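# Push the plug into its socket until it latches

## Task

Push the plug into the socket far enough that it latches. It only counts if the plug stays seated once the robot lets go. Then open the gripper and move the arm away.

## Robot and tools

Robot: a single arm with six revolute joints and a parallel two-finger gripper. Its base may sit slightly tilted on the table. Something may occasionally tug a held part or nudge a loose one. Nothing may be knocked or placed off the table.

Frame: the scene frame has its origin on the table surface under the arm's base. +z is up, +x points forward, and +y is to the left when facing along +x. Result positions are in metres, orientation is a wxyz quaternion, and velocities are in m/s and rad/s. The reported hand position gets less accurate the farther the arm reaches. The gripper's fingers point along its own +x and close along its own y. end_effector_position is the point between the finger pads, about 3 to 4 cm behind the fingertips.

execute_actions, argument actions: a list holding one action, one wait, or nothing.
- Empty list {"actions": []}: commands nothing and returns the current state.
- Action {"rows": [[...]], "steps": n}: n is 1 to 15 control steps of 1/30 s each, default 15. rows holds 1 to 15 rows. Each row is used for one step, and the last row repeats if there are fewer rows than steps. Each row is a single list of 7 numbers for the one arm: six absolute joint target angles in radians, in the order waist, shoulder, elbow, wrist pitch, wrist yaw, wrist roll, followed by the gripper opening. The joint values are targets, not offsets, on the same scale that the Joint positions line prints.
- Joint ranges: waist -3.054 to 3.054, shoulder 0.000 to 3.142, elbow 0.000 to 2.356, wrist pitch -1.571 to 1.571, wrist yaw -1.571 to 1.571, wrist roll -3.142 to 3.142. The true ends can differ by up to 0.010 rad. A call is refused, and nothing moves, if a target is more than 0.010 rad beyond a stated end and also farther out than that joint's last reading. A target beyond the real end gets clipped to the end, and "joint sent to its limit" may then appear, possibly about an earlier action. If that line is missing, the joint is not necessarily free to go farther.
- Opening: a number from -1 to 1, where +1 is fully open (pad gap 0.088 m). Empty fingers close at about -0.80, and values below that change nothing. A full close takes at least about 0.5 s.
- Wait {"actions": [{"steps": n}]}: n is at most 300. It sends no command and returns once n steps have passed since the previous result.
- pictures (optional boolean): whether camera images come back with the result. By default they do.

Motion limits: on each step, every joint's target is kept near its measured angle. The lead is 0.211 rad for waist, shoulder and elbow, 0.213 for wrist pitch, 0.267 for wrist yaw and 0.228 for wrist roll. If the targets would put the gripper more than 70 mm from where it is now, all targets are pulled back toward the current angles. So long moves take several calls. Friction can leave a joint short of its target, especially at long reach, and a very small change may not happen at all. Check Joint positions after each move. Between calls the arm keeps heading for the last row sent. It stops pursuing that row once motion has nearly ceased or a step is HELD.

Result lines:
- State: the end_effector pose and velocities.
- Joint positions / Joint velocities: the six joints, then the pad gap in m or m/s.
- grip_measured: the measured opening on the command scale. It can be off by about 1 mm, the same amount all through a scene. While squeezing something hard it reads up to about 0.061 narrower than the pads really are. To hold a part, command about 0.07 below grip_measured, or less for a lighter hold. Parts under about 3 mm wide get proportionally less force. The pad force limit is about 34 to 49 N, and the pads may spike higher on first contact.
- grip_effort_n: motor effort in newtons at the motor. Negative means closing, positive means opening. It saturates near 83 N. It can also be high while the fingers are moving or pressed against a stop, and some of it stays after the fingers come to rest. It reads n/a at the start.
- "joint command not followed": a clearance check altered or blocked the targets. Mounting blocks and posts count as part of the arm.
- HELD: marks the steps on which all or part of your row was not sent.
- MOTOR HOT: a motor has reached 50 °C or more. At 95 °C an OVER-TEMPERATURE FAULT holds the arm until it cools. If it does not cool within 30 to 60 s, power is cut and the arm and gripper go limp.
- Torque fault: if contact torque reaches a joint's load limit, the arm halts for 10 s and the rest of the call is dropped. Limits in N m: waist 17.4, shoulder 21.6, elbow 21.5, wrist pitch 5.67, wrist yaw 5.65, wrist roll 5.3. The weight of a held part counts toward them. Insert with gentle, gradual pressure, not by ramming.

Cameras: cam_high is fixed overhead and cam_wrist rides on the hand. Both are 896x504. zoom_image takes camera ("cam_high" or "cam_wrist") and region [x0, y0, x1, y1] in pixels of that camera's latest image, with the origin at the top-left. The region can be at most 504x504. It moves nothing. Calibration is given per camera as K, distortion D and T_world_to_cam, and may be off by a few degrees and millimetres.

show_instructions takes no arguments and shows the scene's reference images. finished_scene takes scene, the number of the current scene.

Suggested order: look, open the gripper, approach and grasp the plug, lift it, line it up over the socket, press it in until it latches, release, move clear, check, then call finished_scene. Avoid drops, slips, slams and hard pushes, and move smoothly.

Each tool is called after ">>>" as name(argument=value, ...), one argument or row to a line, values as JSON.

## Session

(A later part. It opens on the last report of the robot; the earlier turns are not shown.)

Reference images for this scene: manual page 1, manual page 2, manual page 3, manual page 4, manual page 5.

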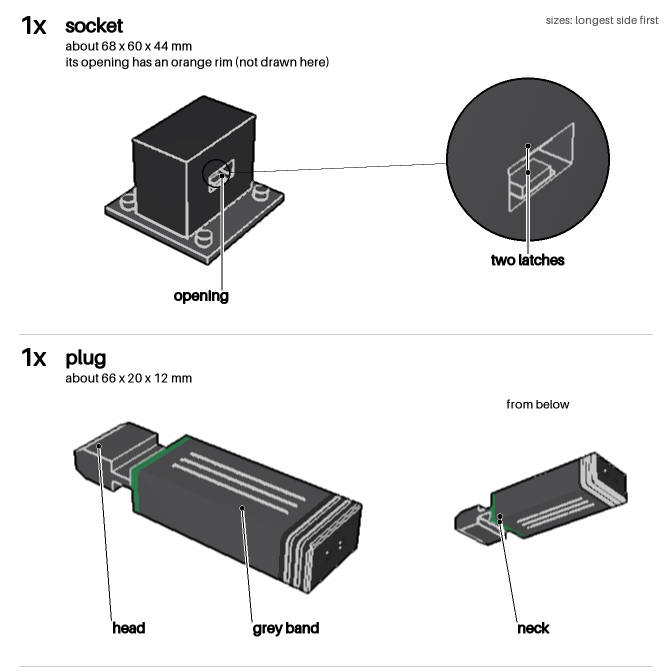

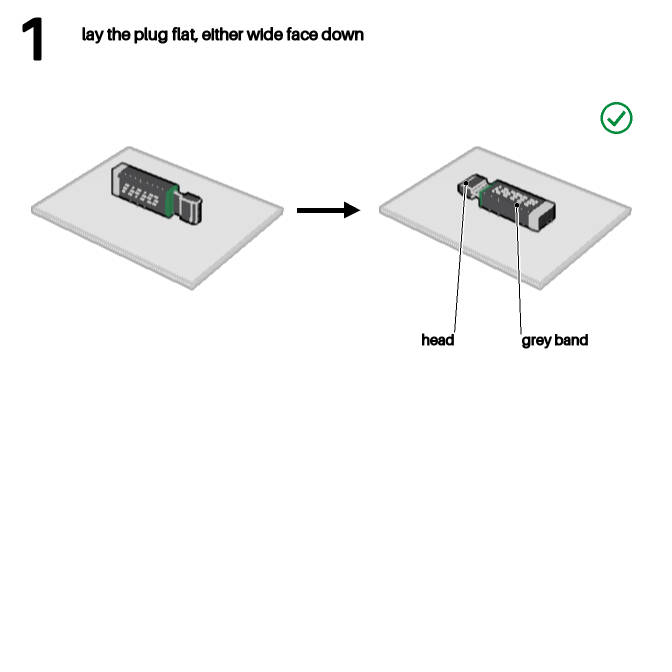

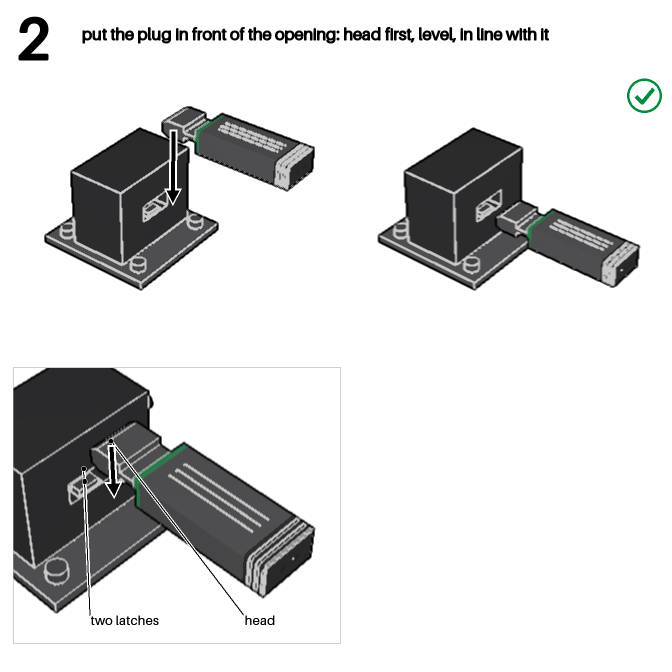

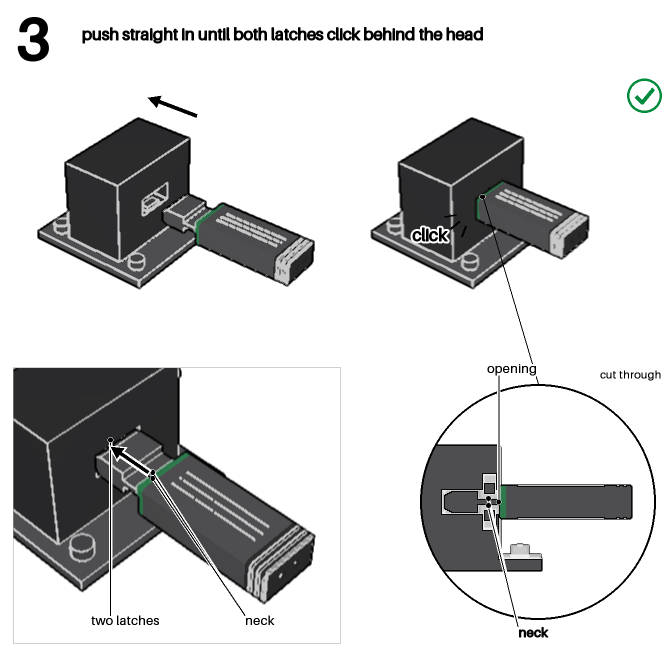

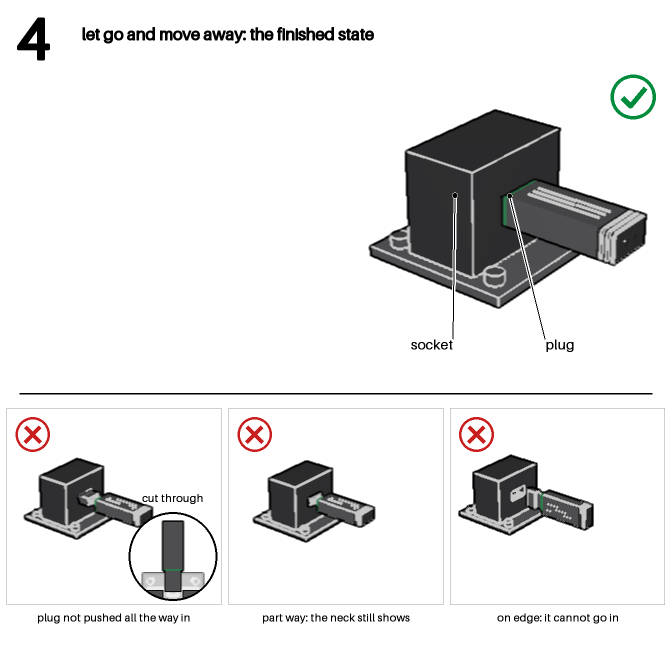

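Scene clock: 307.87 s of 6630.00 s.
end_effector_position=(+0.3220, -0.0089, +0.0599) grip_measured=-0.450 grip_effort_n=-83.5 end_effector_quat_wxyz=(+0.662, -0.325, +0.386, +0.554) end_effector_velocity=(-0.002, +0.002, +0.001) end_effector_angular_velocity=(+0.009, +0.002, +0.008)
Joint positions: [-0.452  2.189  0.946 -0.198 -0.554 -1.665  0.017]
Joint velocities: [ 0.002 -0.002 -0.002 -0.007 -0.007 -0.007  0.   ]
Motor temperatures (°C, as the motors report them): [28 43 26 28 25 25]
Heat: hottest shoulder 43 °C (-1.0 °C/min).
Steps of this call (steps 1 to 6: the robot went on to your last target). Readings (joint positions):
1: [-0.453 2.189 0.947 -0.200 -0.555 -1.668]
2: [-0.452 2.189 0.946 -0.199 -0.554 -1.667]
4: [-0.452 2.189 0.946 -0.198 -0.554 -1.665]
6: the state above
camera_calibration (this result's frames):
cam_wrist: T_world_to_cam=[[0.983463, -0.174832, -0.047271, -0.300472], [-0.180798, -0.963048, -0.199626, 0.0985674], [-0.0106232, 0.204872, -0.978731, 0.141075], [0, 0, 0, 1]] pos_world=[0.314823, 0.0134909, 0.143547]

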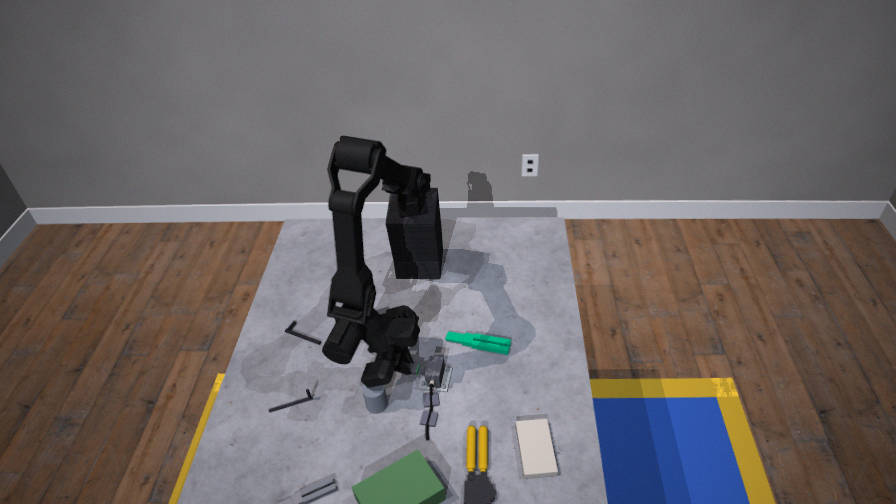

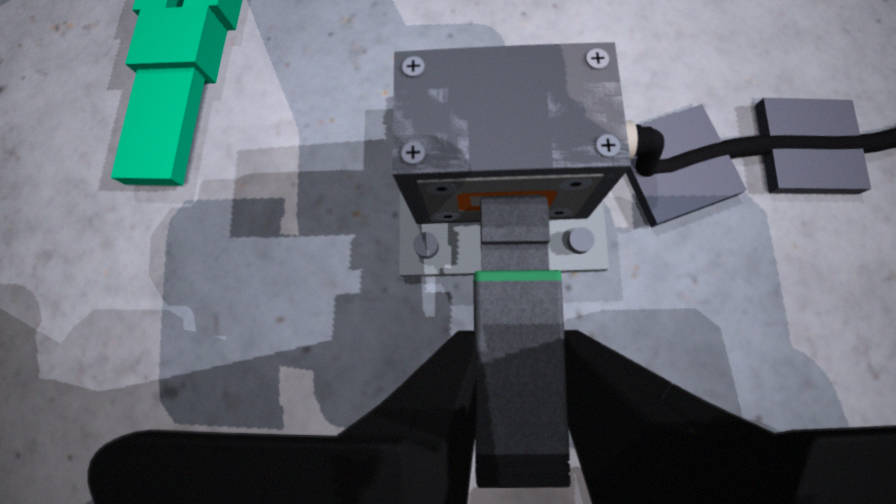

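>>> execute_actions(
  actions=[
    {"rows":[[-0.456,2.180,0.944,-0.200,-0.562,-1.668,-0.55],[-0.459,2.180,0.944,-0.202,-0.562,-1.672,-0.55],[-0.459,2.180,0.944,-0.205,-0.562,-1.677,-0.55],[-0.459,2.180,0.944,-0.208,-0.562,-1.682,-0.55],[-0.459,2.180,0.944,-0.2115,-0.562,-1.6875,-0.55]],"steps":12},
  ],
)

>>> zoom_image(
  camera="cam_wrist",
  region=[420, 140, 610, 320],
)

Scene clock: 322.13 s of 6630.00 s.
end_effector_position=(+0.3200, -0.0089, +0.0605) grip_measured=-0.450 grip_effort_n=-83.5 end_effector_quat_wxyz=(+0.660, -0.325, +0.382, +0.559) end_effector_velocity=(-0.001, -0.001, +0.001) end_effector_angular_velocity=(-0.007, +0.001, +0.004)
Joint positions: [-0.456  2.189  0.945 -0.208 -0.56  -1.684  0.017]
Joint velocities: [-0.002 -0.007 -0.002 -0.007  0.007 -0.007 -0.   ]
Motor temperatures (°C, as the motors report them): [28 44 26 28 26 25]
Heat: hottest shoulder 44 °C (+2.0 °C/min).
Steps of this call (steps 1 to 15: the robot went on to your last target; steps 16 to 90: nothing new was sent; then 10.87 s passed at rest; steps 91 to 102: all 12 steps of this action). Readings (joint positions):
91: [-0.452 2.189 0.945 -0.197 -0.554 -1.664]
92: [-0.453 2.189 0.945 -0.197 -0.555 -1.664]
94: [-0.455 2.189 0.945 -0.199 -0.558 -1.669]
98: [-0.456 2.189 0.945 -0.207 -0.560 -1.681]
102: the state above
camera_calibration (this result's frames):
cam_wrist: T_world_to_cam=[[0.985444, -0.163028, -0.048177, -0.29899], [-0.169513, -0.96373, -0.20613, 0.095055], [-0.0128246, 0.211297, -0.977338, 0.142279], [0, 0, 0, 1]] pos_world=[0.312575, 0.0128005, 0.144244]

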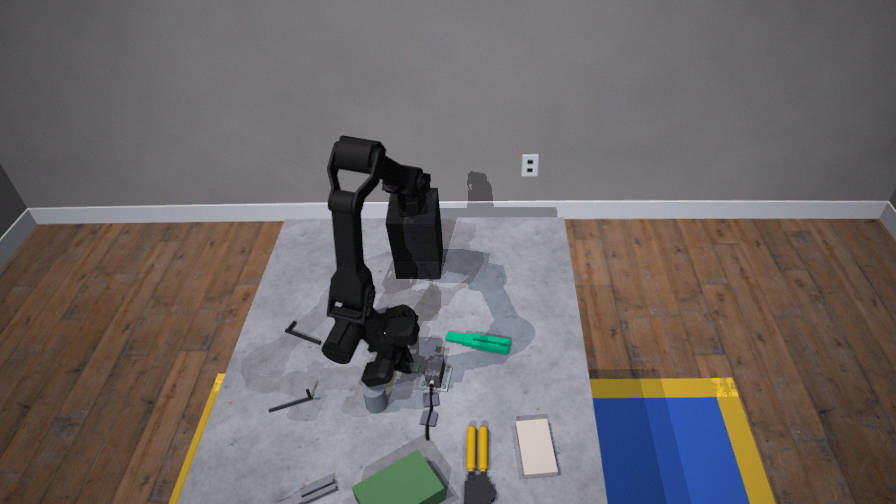

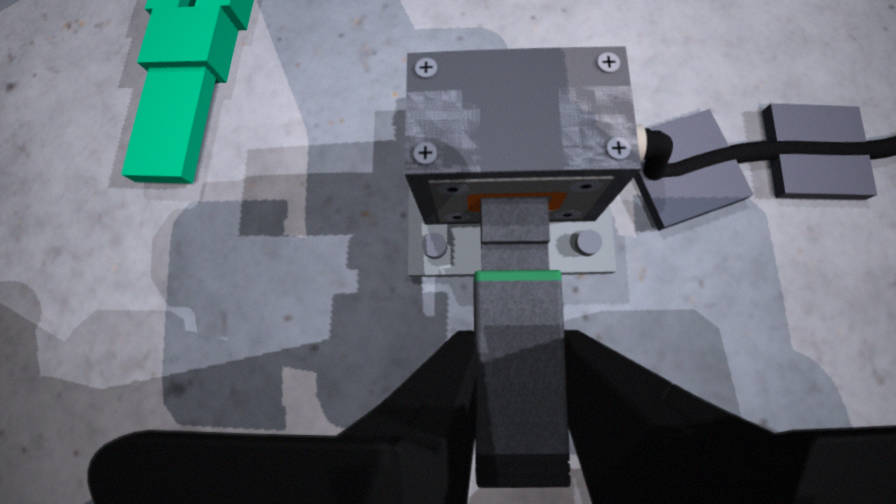

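Region (420, 140, 610, 320) of cam_wrist's 896x504 image, scaled by 2.653, with more detail than that image has; it fills the top 477 rows of this view, and the rest is white.

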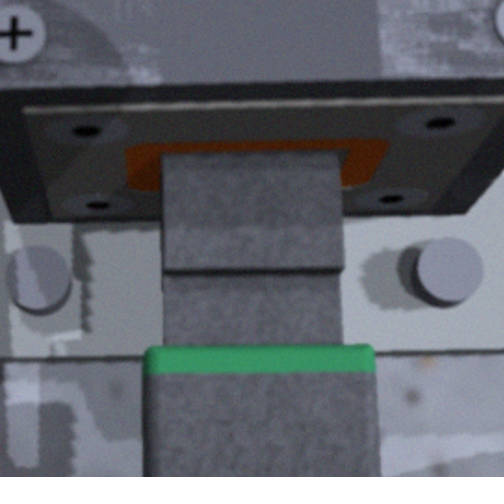

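>>> execute_actions(
  actions=[
    {"rows":[[-0.462,2.195,0.950,-0.208,-0.562,-1.690,-0.55],[-0.462,2.204,0.953,-0.205,-0.562,-1.690,-0.55],[-0.462,2.208,0.954,-0.204,-0.562,-1.690,-0.55],[-0.462,2.211,0.955,-0.2025,-0.562,-1.690,-0.55],[-0.462,2.214,0.956,-0.2015,-0.562,-1.690,-0.55],[-0.462,2.216,0.957,-0.2005,-0.562,-1.690,-0.55]],"steps":13},
  ],
)

>>> zoom_image(
  camera="cam_wrist",
  region=[420, 140, 610, 320],
)

Scene clock: 331.10 s of 6630.00 s.
end_effector_position=(+0.3208, -0.0103, +0.0584) grip_measured=-0.450 grip_effort_n=-83.5 end_effector_quat_wxyz=(+0.660, -0.326, +0.382, +0.558) end_effector_velocity=(-0.005, +0.001, -0.003) end_effector_angular_velocity=(+0.012, +0.016, +0.003)
Joint positions: [-0.459  2.198  0.95  -0.203 -0.561 -1.687  0.017]
Joint velocities: [-0.002  0.012 -0.002 -0.007 -0.007 -0.007 -0.   ]
Motor temperatures (°C, as the motors report them): [28 44 26 28 26 25]
Heat: hottest shoulder 44 °C (+3.0 °C/min).
Steps of this call (steps 1 to 15: the robot went on to your last target; steps 16 to 90: nothing new was sent; then 5.53 s passed at rest; steps 91 to 103: all 13 steps of this action). Readings (joint positions):
91: [-0.456 2.189 0.945 -0.208 -0.561 -1.685]
92: [-0.457 2.189 0.945 -0.208 -0.561 -1.686]
94: [-0.458 2.189 0.946 -0.208 -0.561 -1.687]
98: [-0.459 2.194 0.949 -0.203 -0.561 -1.687]
103: the state above
camera_calibration (this result's frames):
cam_wrist: T_world_to_cam=[[0.98558, -0.163055, -0.0452208, -0.300376], [-0.168913, -0.963887, -0.205887, 0.0932781], [-0.0100168, 0.210557, -0.97753, 0.139612], [0, 0, 0, 1]] pos_world=[0.313199, 0.0115355, 0.142096]

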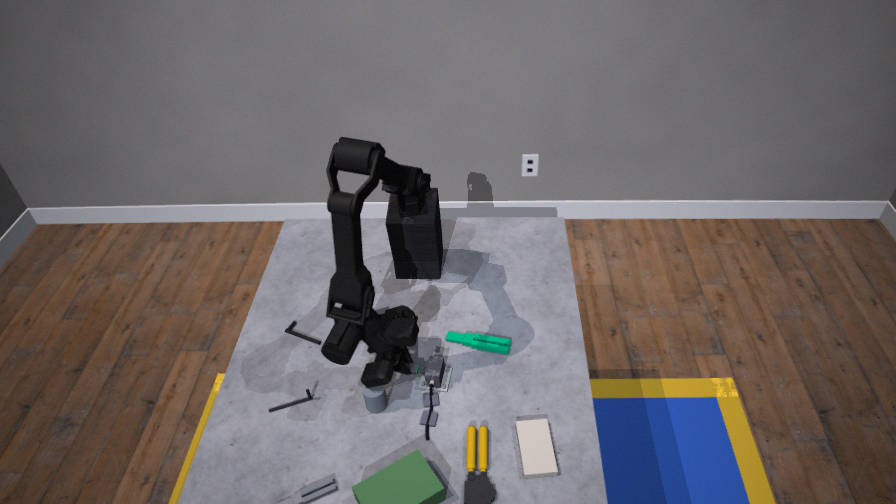

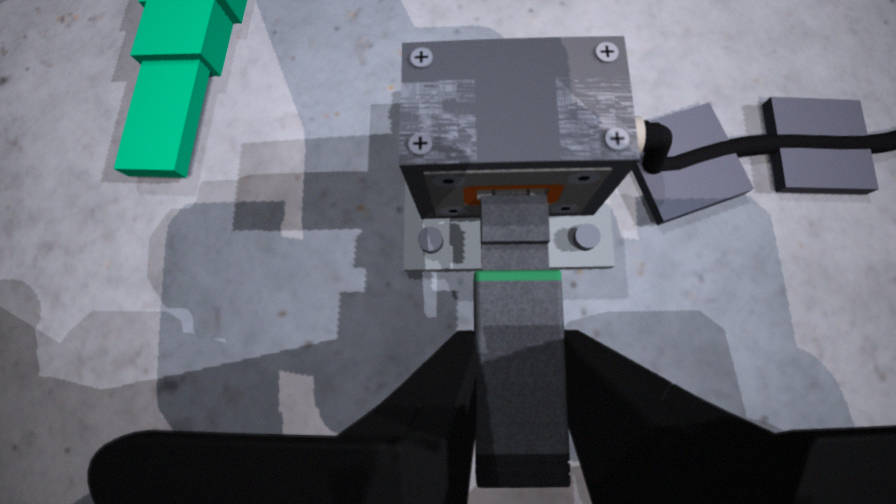

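Region (420, 140, 610, 320) of cam_wrist's 896x504 image, scaled by 2.653, with more detail than that image has; it fills the top 477 rows of this view, and the rest is white.

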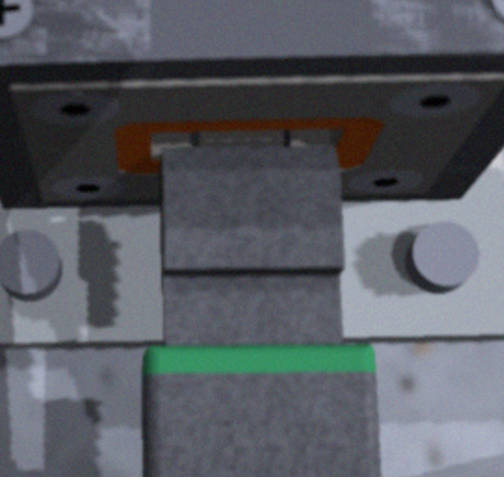

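>>> execute_actions(
  actions=[
    {"rows":[[-0.460,2.218,0.946,-0.198,-0.562,-1.688,-0.55],[-0.460,2.220,0.944,-0.1965,-0.562,-1.688,-0.55]],"steps":10},
  ],
)

>>> zoom_image(
  camera="cam_wrist",
  region=[420, 140, 610, 320],
)

Scene clock: 340.00 s of 6630.00 s.
end_effector_position=(+0.3207, -0.0103, +0.0572) grip_measured=-0.450 grip_effort_n=-83.5 end_effector_quat_wxyz=(+0.660, -0.326, +0.382, +0.558) end_effector_velocity=(-0.000, -0.001, +0.002) end_effector_angular_velocity=(+0.006, -0.003, -0.001)
Joint positions: [-0.459  2.202  0.95  -0.198 -0.561 -1.687  0.017]
Joint velocities: [-0.007 -0.007 -0.002 -0.007 -0.007 -0.007 -0.   ]
Motor temperatures (°C, as the motors report them): [28 43 26 28 26 25]
Heat: hottest shoulder 43 °C (+3.0 °C/min).
Steps of this call (steps 1 to 15: the robot went on to your last target; steps 16 to 90: nothing new was sent; then 5.57 s passed at rest; steps 91 to 100: all 10 steps of this action). Readings (joint positions):
91: [-0.459 2.198 0.950 -0.202 -0.561 -1.687]
92: [-0.459 2.199 0.950 -0.201 -0.561 -1.687]
94: [-0.459 2.201 0.950 -0.200 -0.561 -1.687]
98: [-0.459 2.202 0.950 -0.199 -0.561 -1.687]
100: the state above
camera_calibration (this result's frames):
cam_wrist: T_world_to_cam=[[0.985599, -0.163043, -0.0448419, -0.300318], [-0.168821, -0.963911, -0.205854, 0.0929591], [-0.00966064, 0.21046, -0.977555, 0.138327], [0, 0, 0, 1]] pos_world=[0.313023, 0.0115273, 0.140892]

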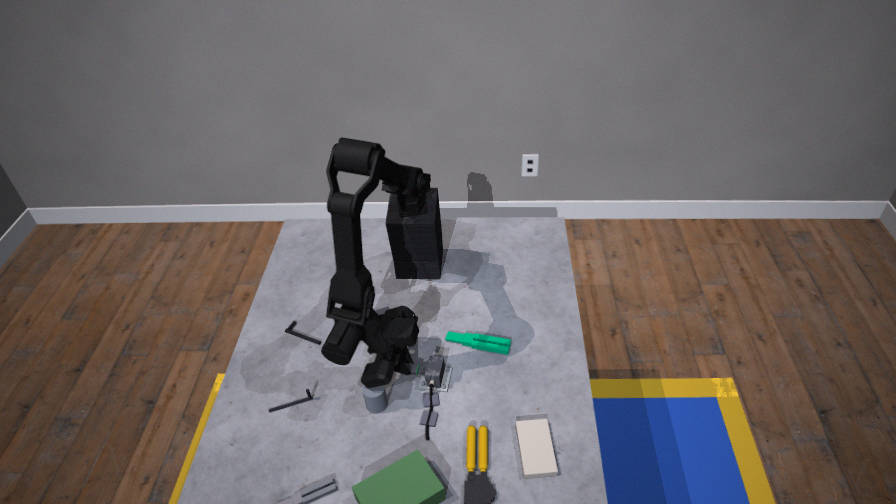

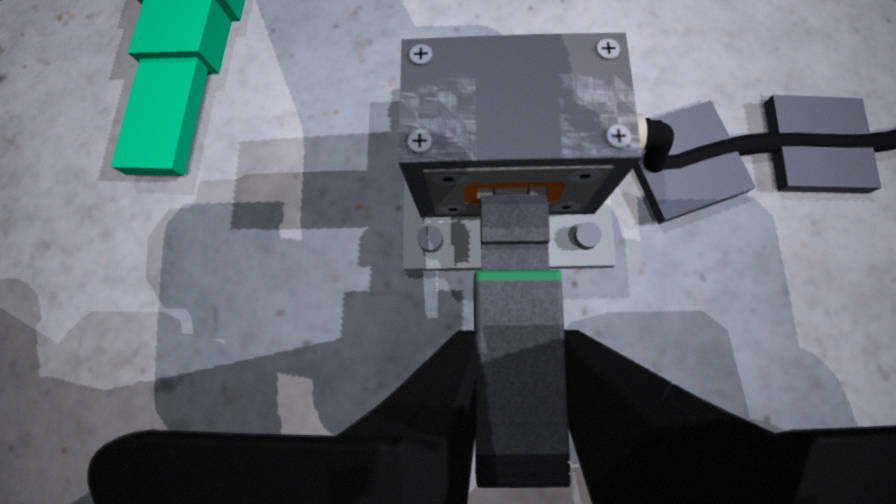

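Region (420, 140, 610, 320) of cam_wrist's 896x504 image, scaled by 2.653, with more detail than that image has; it fills the top 477 rows of this view, and the rest is white.

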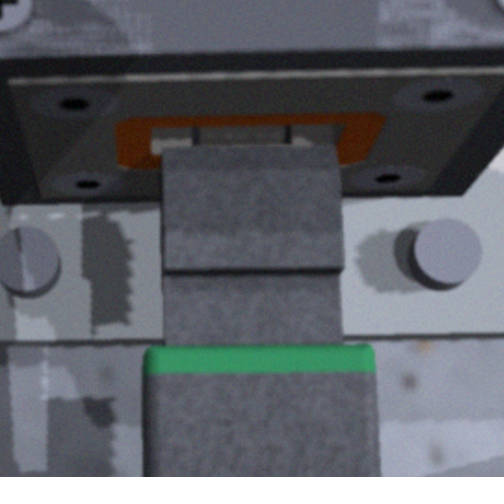

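>>> execute_actions(
  actions=[
    {"rows":[[-0.456,2.210,0.948,-0.1955,-0.562,-1.684,-0.55],[-0.4548,2.210,0.948,-0.1952,-0.562,-1.6826,-0.55],[-0.4536,2.210,0.948,-0.195,-0.562,-1.6812,-0.55],[-0.4524,2.210,0.948,-0.1947,-0.562,-1.6798,-0.55],[-0.4512,2.210,0.948,-0.1945,-0.562,-1.6784,-0.55],[-0.450,2.210,0.948,-0.1942,-0.562,-1.677,-0.55],[-0.4488,2.210,0.948,-0.194,-0.562,-1.6756,-0.55],[-0.4476,2.210,0.948,-0.1937,-0.562,-1.6742,-0.55],[-0.4464,2.210,0.948,-0.1935,-0.562,-1.6728,-0.55],[-0.4452,2.210,0.948,-0.1932,-0.562,-1.6714,-0.55],[-0.444,2.210,0.948,-0.193,-0.562,-1.670,-0.55]],"steps":15},
  ],
)

>>> zoom_image(
  camera="cam_wrist",
  region=[420, 140, 610, 320],
)

Scene clock: 349.73 s of 6630.00 s.
end_effector_position=(+0.3211, -0.0091, +0.0569) grip_measured=-0.450 grip_effort_n=-83.5 end_effector_quat_wxyz=(+0.661, -0.325, +0.384, +0.557) end_effector_velocity=(+0.003, -0.003, -0.000) end_effector_angular_velocity=(-0.014, -0.023, +0.005)
Joint positions: [-0.454  2.202  0.95  -0.196 -0.558 -1.674  0.017]
Joint velocities: [-0.002 -0.002 -0.002  0.022  0.007 -0.007 -0.   ]
Motor temperatures (°C, as the motors report them): [28 42 26 28 26 25]
Heat: hottest shoulder 42 °C (+0.0 °C/min).
Steps of this call (steps 1 to 15: the robot went on to your last target; steps 16 to 90: nothing new was sent; then 6.23 s passed at rest; steps 91 to 105: all 15 steps of this action). Readings (joint positions):
91: [-0.459 2.202 0.950 -0.198 -0.561 -1.687]
92: [-0.459 2.202 0.950 -0.198 -0.561 -1.687]
94: [-0.458 2.202 0.950 -0.198 -0.561 -1.686]
98: [-0.455 2.202 0.950 -0.197 -0.560 -1.681]
105: the state above
camera_calibration (this result's frames):
cam_wrist: T_world_to_cam=[[0.984436, -0.168821, -0.0488346, -0.30002], [-0.175283, -0.96326, -0.203486, 0.0960647], [-0.0126878, 0.208879, -0.977859, 0.138807], [0, 0, 0, 1]] pos_world=[0.31395, 0.012892, 0.14063]

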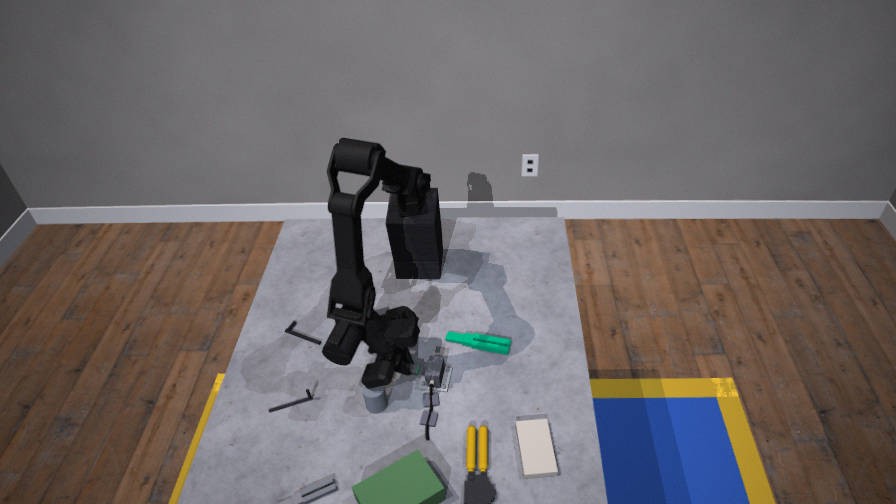

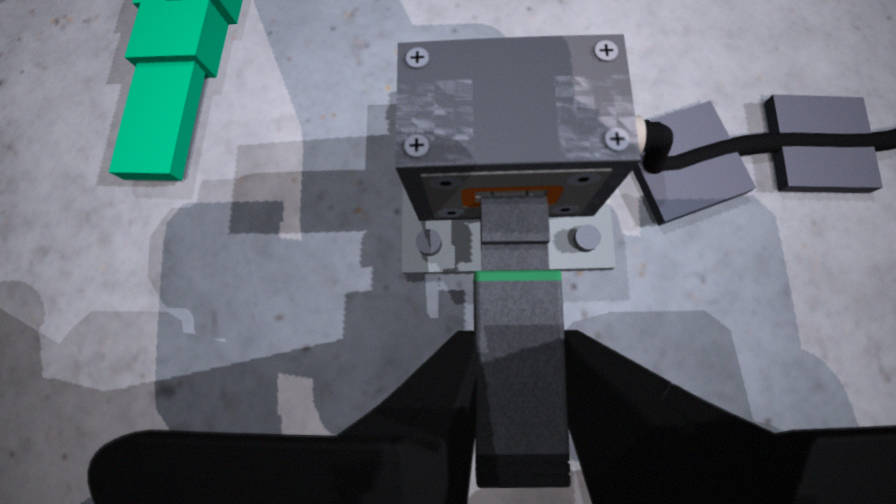

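Region (420, 140, 610, 320) of cam_wrist's 896x504 image, scaled by 2.653, with more detail than that image has; it fills the top 477 rows of this view, and the rest is white.

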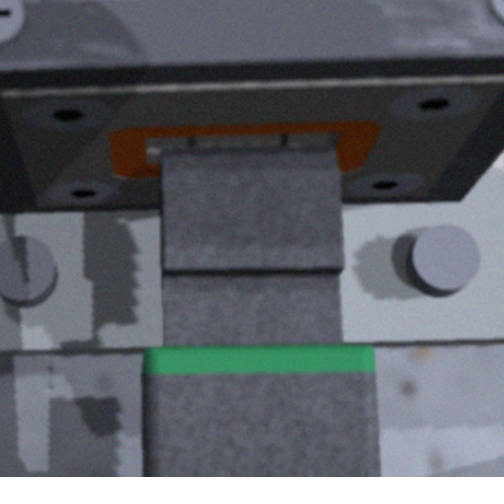

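>>> execute_actions(
  actions=[
    {"rows":[[-0.458,2.200,0.948,-0.197,-0.563,-1.680,-0.55],[-0.460,2.192,0.948,-0.199,-0.563,-1.686,-0.55],[-0.460,2.189,0.948,-0.2015,-0.563,-1.691,-0.55],[-0.460,2.187,0.948,-0.203,-0.563,-1.696,-0.55],[-0.460,2.1855,0.948,-0.2045,-0.563,-1.6995,-0.55]],"steps":13},
  ],
)

>>> zoom_image(
  camera="cam_wrist",
  region=[420, 140, 610, 320],
)

Scene clock: 358.97 s of 6630.00 s.
end_effector_position=(+0.3211, -0.0095, +0.0584) grip_measured=-0.450 grip_effort_n=-83.5 end_effector_quat_wxyz=(+0.659, -0.330, +0.378, +0.561) end_effector_velocity=(+0.002, -0.000, +0.002) end_effector_angular_velocity=(+0.002, -0.024, +0.017)
Joint positions: [-0.457  2.198  0.95  -0.202 -0.561 -1.696  0.017]
Joint velocities: [-0.002 -0.007 -0.002  0.007 -0.007 -0.022 -0.   ]
Motor temperatures (°C, as the motors report them): [28 42 26 28 26 25]
Heat: hottest shoulder 42 °C (-1.0 °C/min).
Steps of this call (steps 1 to 15: the robot went on to your last target; steps 16 to 90: nothing new was sent; then 5.80 s passed at rest; steps 91 to 103: all 13 steps of this action). Readings (joint positions):
91: [-0.454 2.202 0.950 -0.196 -0.557 -1.674]
92: [-0.455 2.202 0.950 -0.196 -0.558 -1.674]
94: [-0.456 2.202 0.950 -0.196 -0.560 -1.682]
98: [-0.456 2.200 0.950 -0.201 -0.561 -1.693]
103: the state above
camera_calibration (this result's frames):
cam_wrist: T_world_to_cam=[[0.98738, -0.153299, -0.0397556, -0.301303], [-0.158227, -0.965562, -0.206531, 0.0906595], [-0.00672563, 0.210215, -0.977632, 0.138412], [0, 0, 0, 1]] pos_world=[0.312776, 0.0122519, 0.142061]

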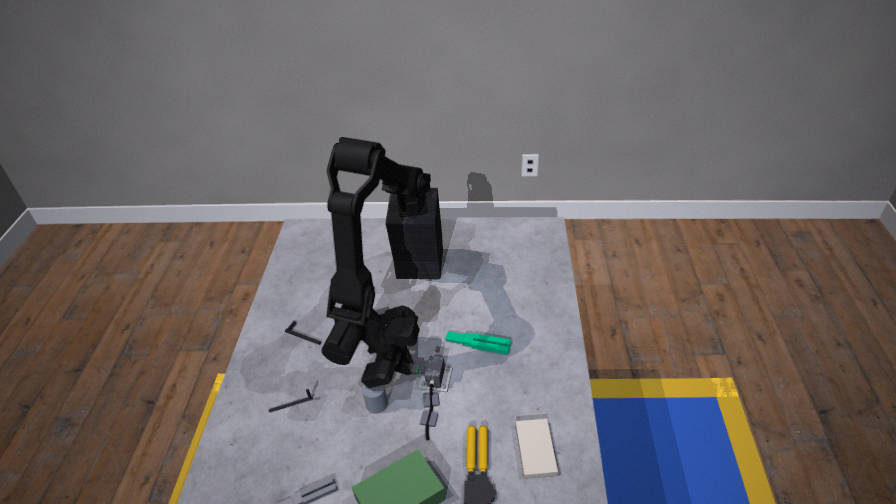

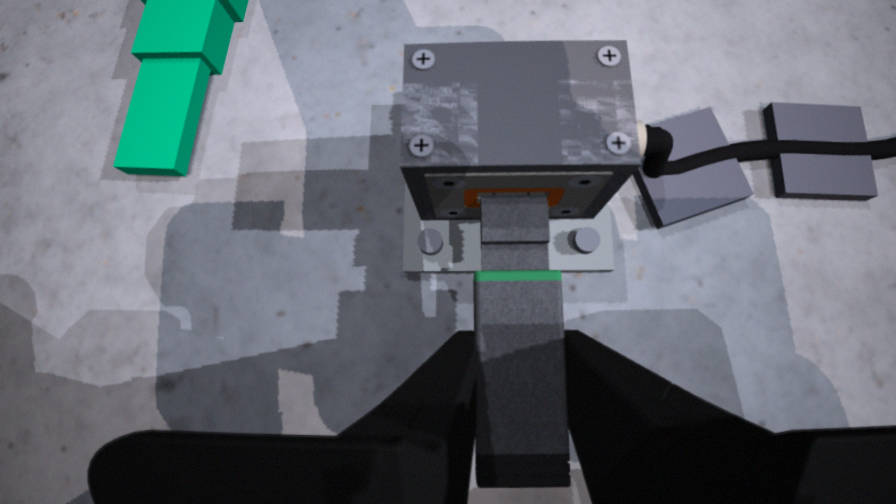

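Region (420, 140, 610, 320) of cam_wrist's 896x504 image, scaled by 2.653, with more detail than that image has; it fills the top 477 rows of this view, and the rest is white.

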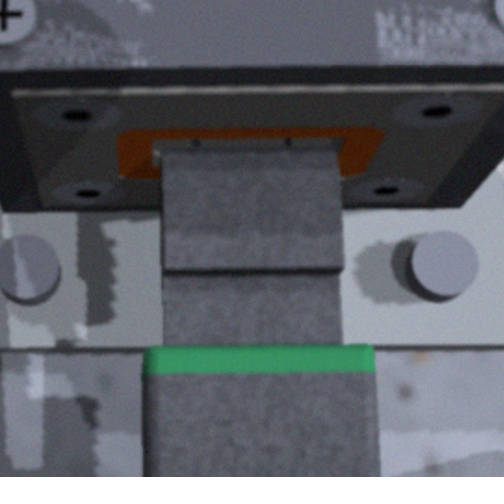

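>>> execute_actions(
  actions=[
    {"rows":[[-0.454,2.192,0.948,-0.203,-0.563,-1.695,-0.55],[-0.453,2.192,0.948,-0.203,-0.563,-1.694,-0.55],[-0.452,2.192,0.948,-0.203,-0.563,-1.693,-0.55],[-0.451,2.192,0.948,-0.203,-0.563,-1.692,-0.55],[-0.450,2.192,0.948,-0.202,-0.563,-1.691,-0.55],[-0.449,2.192,0.948,-0.201,-0.563,-1.690,-0.55],[-0.448,2.192,0.948,-0.200,-0.563,-1.689,-0.55],[-0.447,2.192,0.948,-0.199,-0.563,-1.688,-0.55],[-0.446,2.192,0.948,-0.199,-0.563,-1.687,-0.55],[-0.445,2.192,0.948,-0.1985,-0.563,-1.686,-0.55],[-0.444,2.192,0.948,-0.198,-0.563,-1.685,-0.55],[-0.443,2.192,0.948,-0.198,-0.563,-1.684,-0.55]],"steps":15},
  ],
)

>>> zoom_image(
  camera="cam_wrist",
  region=[420, 140, 610, 320],
)

Scene clock: 365.37 s of 6630.00 s.
end_effector_position=(+0.3212, -0.0080, +0.0582) grip_measured=-0.450 grip_effort_n=-83.5 end_effector_quat_wxyz=(+0.658, -0.329, +0.380, +0.561) end_effector_velocity=(-0.006, -0.000, -0.001) end_effector_angular_velocity=(-0.001, +0.024, +0.003)
Joint positions: [-0.452  2.198  0.95  -0.201 -0.56  -1.688  0.017]
Joint velocities: [-0.002  0.002 -0.002 -0.022  0.007 -0.007 -0.   ]
Motor temperatures (°C, as the motors report them): [28 42 26 28 26 25]
Heat: hottest shoulder 42 °C (-1.0 °C/min).
Steps of this call (steps 1 to 15: the robot went on to your last target; steps 16 to 90: nothing new was sent; then 2.90 s passed at rest; steps 91 to 105: all 15 steps of this action). Readings (joint positions):
91: [-0.457 2.198 0.950 -0.202 -0.561 -1.697]
92: [-0.457 2.198 0.950 -0.202 -0.561 -1.697]
94: [-0.457 2.198 0.950 -0.202 -0.561 -1.697]
98: [-0.453 2.198 0.950 -0.202 -0.561 -1.694]
105: the state above
camera_calibration (this result's frames):
cam_wrist: T_world_to_cam=[[0.986989, -0.154916, -0.0430632, -0.300907], [-0.160498, -0.965332, -0.205851, 0.092765], [-0.00968059, 0.210084, -0.977635, 0.13893], [0, 0, 0, 1]] pos_world=[0.313225, 0.0137468, 0.141961]

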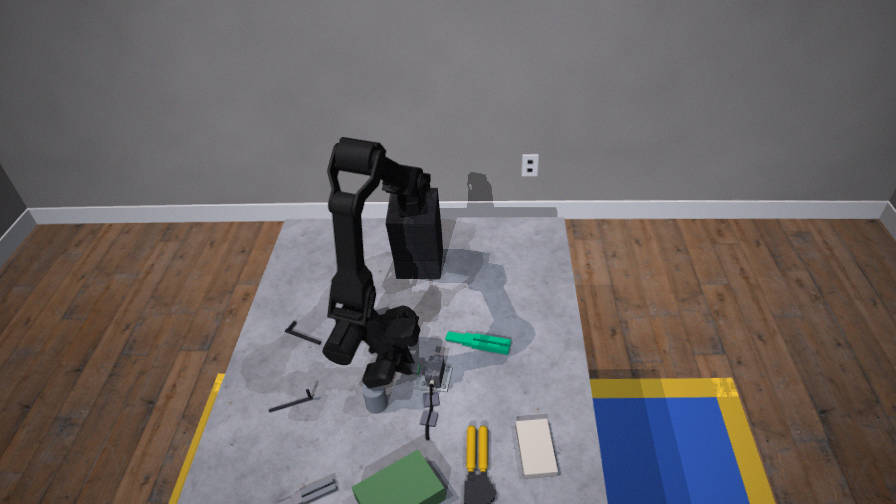

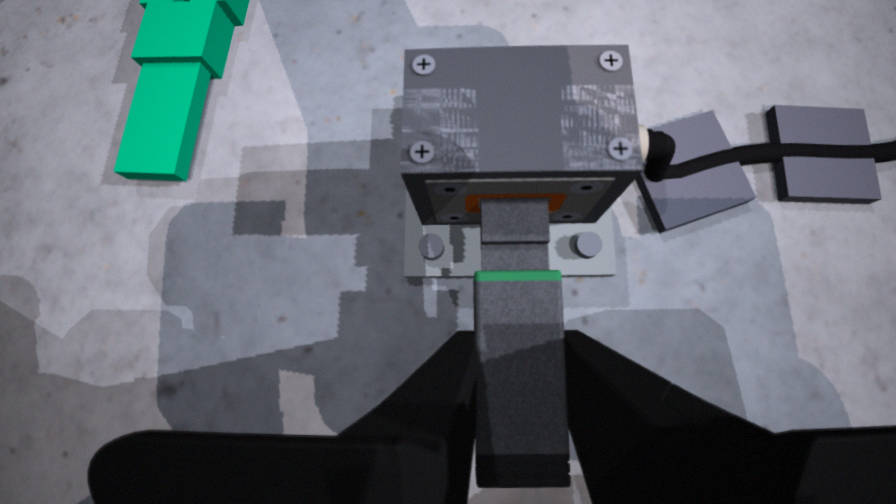

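Region (420, 140, 610, 320) of cam_wrist's 896x504 image, scaled by 2.653, with more detail than that image has; it fills the top 477 rows of this view, and the rest is white.

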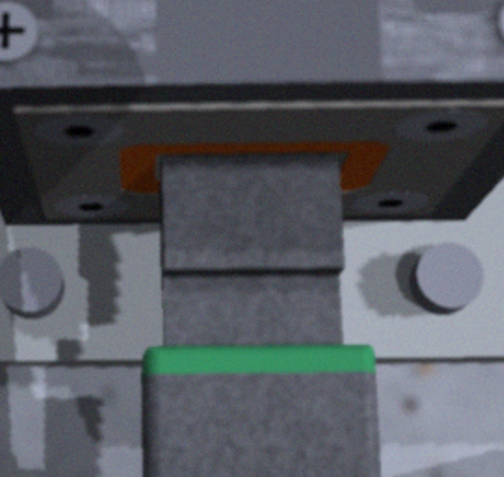

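>>> execute_actions(
  actions=[
    {"rows":[[-0.442,2.192,0.948,-0.198,-0.566,-1.686,-0.55],[-0.440,2.192,0.948,-0.198,-0.569,-1.686,-0.55],[-0.438,2.192,0.948,-0.198,-0.571,-1.686,-0.55],[-0.436,2.192,0.948,-0.198,-0.573,-1.686,-0.55],[-0.434,2.192,0.948,-0.198,-0.575,-1.686,-0.55],[-0.432,2.192,0.948,-0.198,-0.576,-1.686,-0.55],[-0.430,2.192,0.948,-0.198,-0.577,-1.685,-0.55],[-0.428,2.192,0.948,-0.1975,-0.577,-1.683,-0.55],[-0.426,2.192,0.948,-0.197,-0.577,-1.681,-0.55],[-0.424,2.192,0.948,-0.1965,-0.577,-1.679,-0.55],[-0.422,2.192,0.948,-0.196,-0.577,-1.677,-0.55]],"steps":15},
  ],
  pictures=false,
)

Scene clock: 370.63 s of 6630.00 s.
end_effector_position=(+0.3212, -0.0076, +0.0580) grip_measured=-0.450 grip_effort_n=-83.5 end_effector_quat_wxyz=(+0.658, -0.328, +0.382, +0.560) end_effector_velocity=(+0.004, -0.001, +0.001) end_effector_angular_velocity=(+0.002, -0.020, -0.008)
Joint positions: [-0.449  2.198  0.95  -0.201 -0.556 -1.682  0.017]
Joint velocities: [-0.002 -0.002 -0.002  0.022 -0.007  0.007  0.   ]
Motor temperatures (°C, as the motors report them): [28 43 26 28 26 25]
Heat: hottest shoulder 43 °C (-1.0 °C/min).
Steps of this call (steps 1 to 15: the robot went on to your last target; steps 16 to 90: nothing new was sent; then 1.77 s passed at rest; steps 91 to 105: all 15 steps of this action). Readings (joint positions):
91: [-0.451 2.198 0.950 -0.201 -0.559 -1.687]
92: [-0.451 2.198 0.950 -0.201 -0.559 -1.687]
94: [-0.451 2.198 0.950 -0.201 -0.559 -1.687]
98: [-0.451 2.198 0.950 -0.201 -0.558 -1.687]
105: the state above

>>> execute_actions(
  actions=[
    {"rows":[[-0.440,2.205,0.95,-0.198,-0.568,-1.686,-0.55],[-0.448,2.212,0.95,-0.197,-0.564,-1.690,-0.55],[-0.448,2.215,0.95,-0.196,-0.564,-1.691,-0.55],[-0.448,2.217,0.95,-0.195,-0.564,-1.691,-0.55],[-0.448,2.219,0.95,-0.194,-0.564,-1.691,-0.55],[-0.448,2.220,0.95,-0.1935,-0.564,-1.691,-0.55],[-0.448,2.220,0.95,-0.1935,-0.564,-1.691,-0.55],[-0.448,2.220,0.95,-0.1935,-0.564,-1.691,-0.55],[-0.447,2.220,0.95,-0.1935,-0.564,-1.689,-0.55],[-0.445,2.220,0.95,-0.1935,-0.565,-1.687,-0.55],[-0.443,2.220,0.95,-0.1935,-0.566,-1.685,-0.55],[-0.441,2.220,0.95,-0.1935,-0.567,-1.684,-0.55],[-0.439,2.220,0.95,-0.1935,-0.568,-1.683,-0.55],[-0.437,2.220,0.95,-0.1935,-0.569,-1.682,-0.55],[-0.435,2.220,0.95,-0.1935,-0.570,-1.681,-0.55]],"steps":15},
  ],
  pictures=false,
)

>>> execute_actions(
  actions=[
    {"steps":8},
  ],
)

>>> zoom_image(
  camera="cam_wrist",
  region=[420, 140, 610, 320],
)

Scene clock: 379.73 s of 6630.00 s.
end_effector_position=(+0.3216, -0.0080, +0.0577) grip_measured=-0.450 grip_effort_n=-83.5 end_effector_quat_wxyz=(+0.658, -0.329, +0.380, +0.560) end_effector_velocity=(-0.004, +0.001, +0.001) end_effector_angular_velocity=(+0.012, +0.016, +0.003)
Joint positions: [-0.451  2.199  0.95  -0.197 -0.559 -1.687  0.017]
Joint velocities: [-0.002 -0.002 -0.002 -0.022 -0.007 -0.007  0.   ]
Motor temperatures (°C, as the motors report them): [28 43 26 28 26 25]
Heat: hottest shoulder 43 °C (-1.0 °C/min).
Steps of this call (steps 1 to 15: the robot went on to your last target; steps 16 to 90: nothing new was sent; then 5.60 s passed at rest; steps 91 to 105: all 15 steps of this action). Readings (joint positions):
91: [-0.450 2.198 0.950 -0.201 -0.556 -1.681]
92: [-0.450 2.198 0.950 -0.201 -0.557 -1.681]
94: [-0.451 2.198 0.950 -0.200 -0.558 -1.684]
98: [-0.451 2.199 0.950 -0.198 -0.558 -1.687]
105: the state above

Scene clock: 380.00 s of 6630.00 s.
end_effector_position=(+0.3216, -0.0080, +0.0577) grip_measured=-0.450 grip_effort_n=-83.5 end_effector_quat_wxyz=(+0.659, -0.328, +0.380, +0.560) end_effector_velocity=(-0.000, +0.000, +0.002) end_effector_angular_velocity=(+0.007, -0.003, +0.003)
Joint positions: [-0.451  2.199  0.95  -0.197 -0.559 -1.685  0.017]
Joint velocities: [-0.002 -0.007 -0.002 -0.007 -0.007 -0.007 -0.   ]
Motor temperatures (°C, as the motors report them): [28 43 26 28 26 25]
Heat: hottest shoulder 43 °C (-1.0 °C/min).
Steps of this call (steps 1 to 8: the robot went on to your last target). Readings (joint positions):
1: [-0.451 2.199 0.950 -0.197 -0.559 -1.686]
2: [-0.451 2.199 0.950 -0.197 -0.559 -1.686]
4: [-0.451 2.199 0.950 -0.197 -0.559 -1.685]
8: the state above
camera_calibration (this result's frames):
cam_wrist: T_world_to_cam=[[0.986677, -0.157021, -0.0425845, -0.301192], [-0.162449, -0.965177, -0.205045, 0.0933456], [-0.00890522, 0.209231, -0.977826, 0.138174], [0, 0, 0, 1]] pos_world=[0.313574, 0.0138913, 0.141424]

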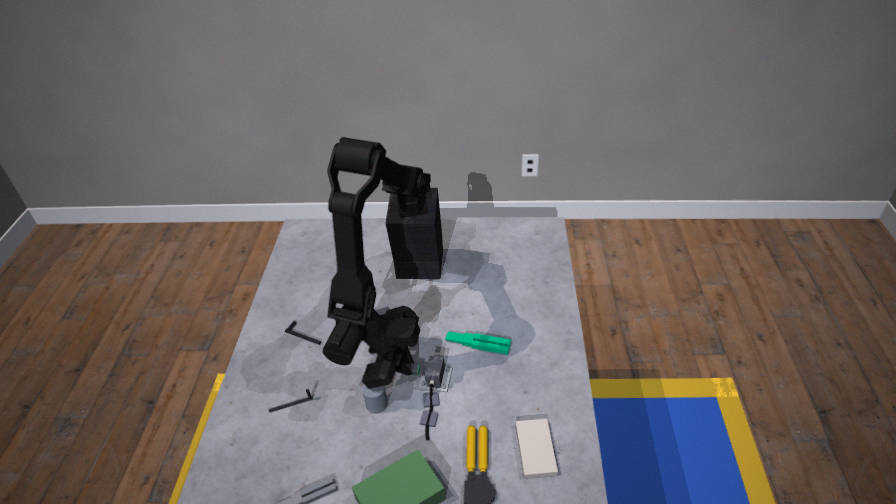

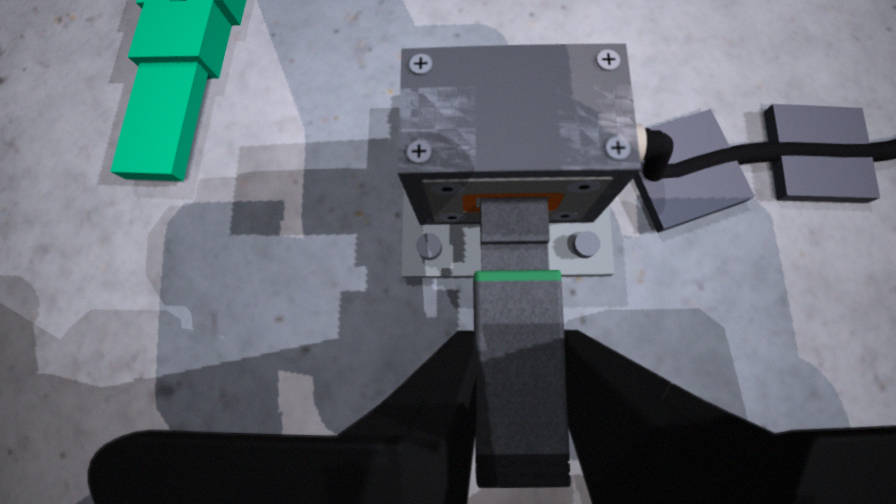

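Region (420, 140, 610, 320) of cam_wrist's 896x504 image, scaled by 2.653, with more detail than that image has; it fills the top 477 rows of this view, and the rest is white.

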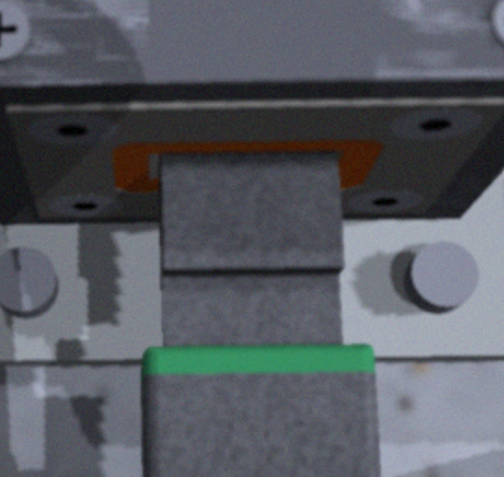

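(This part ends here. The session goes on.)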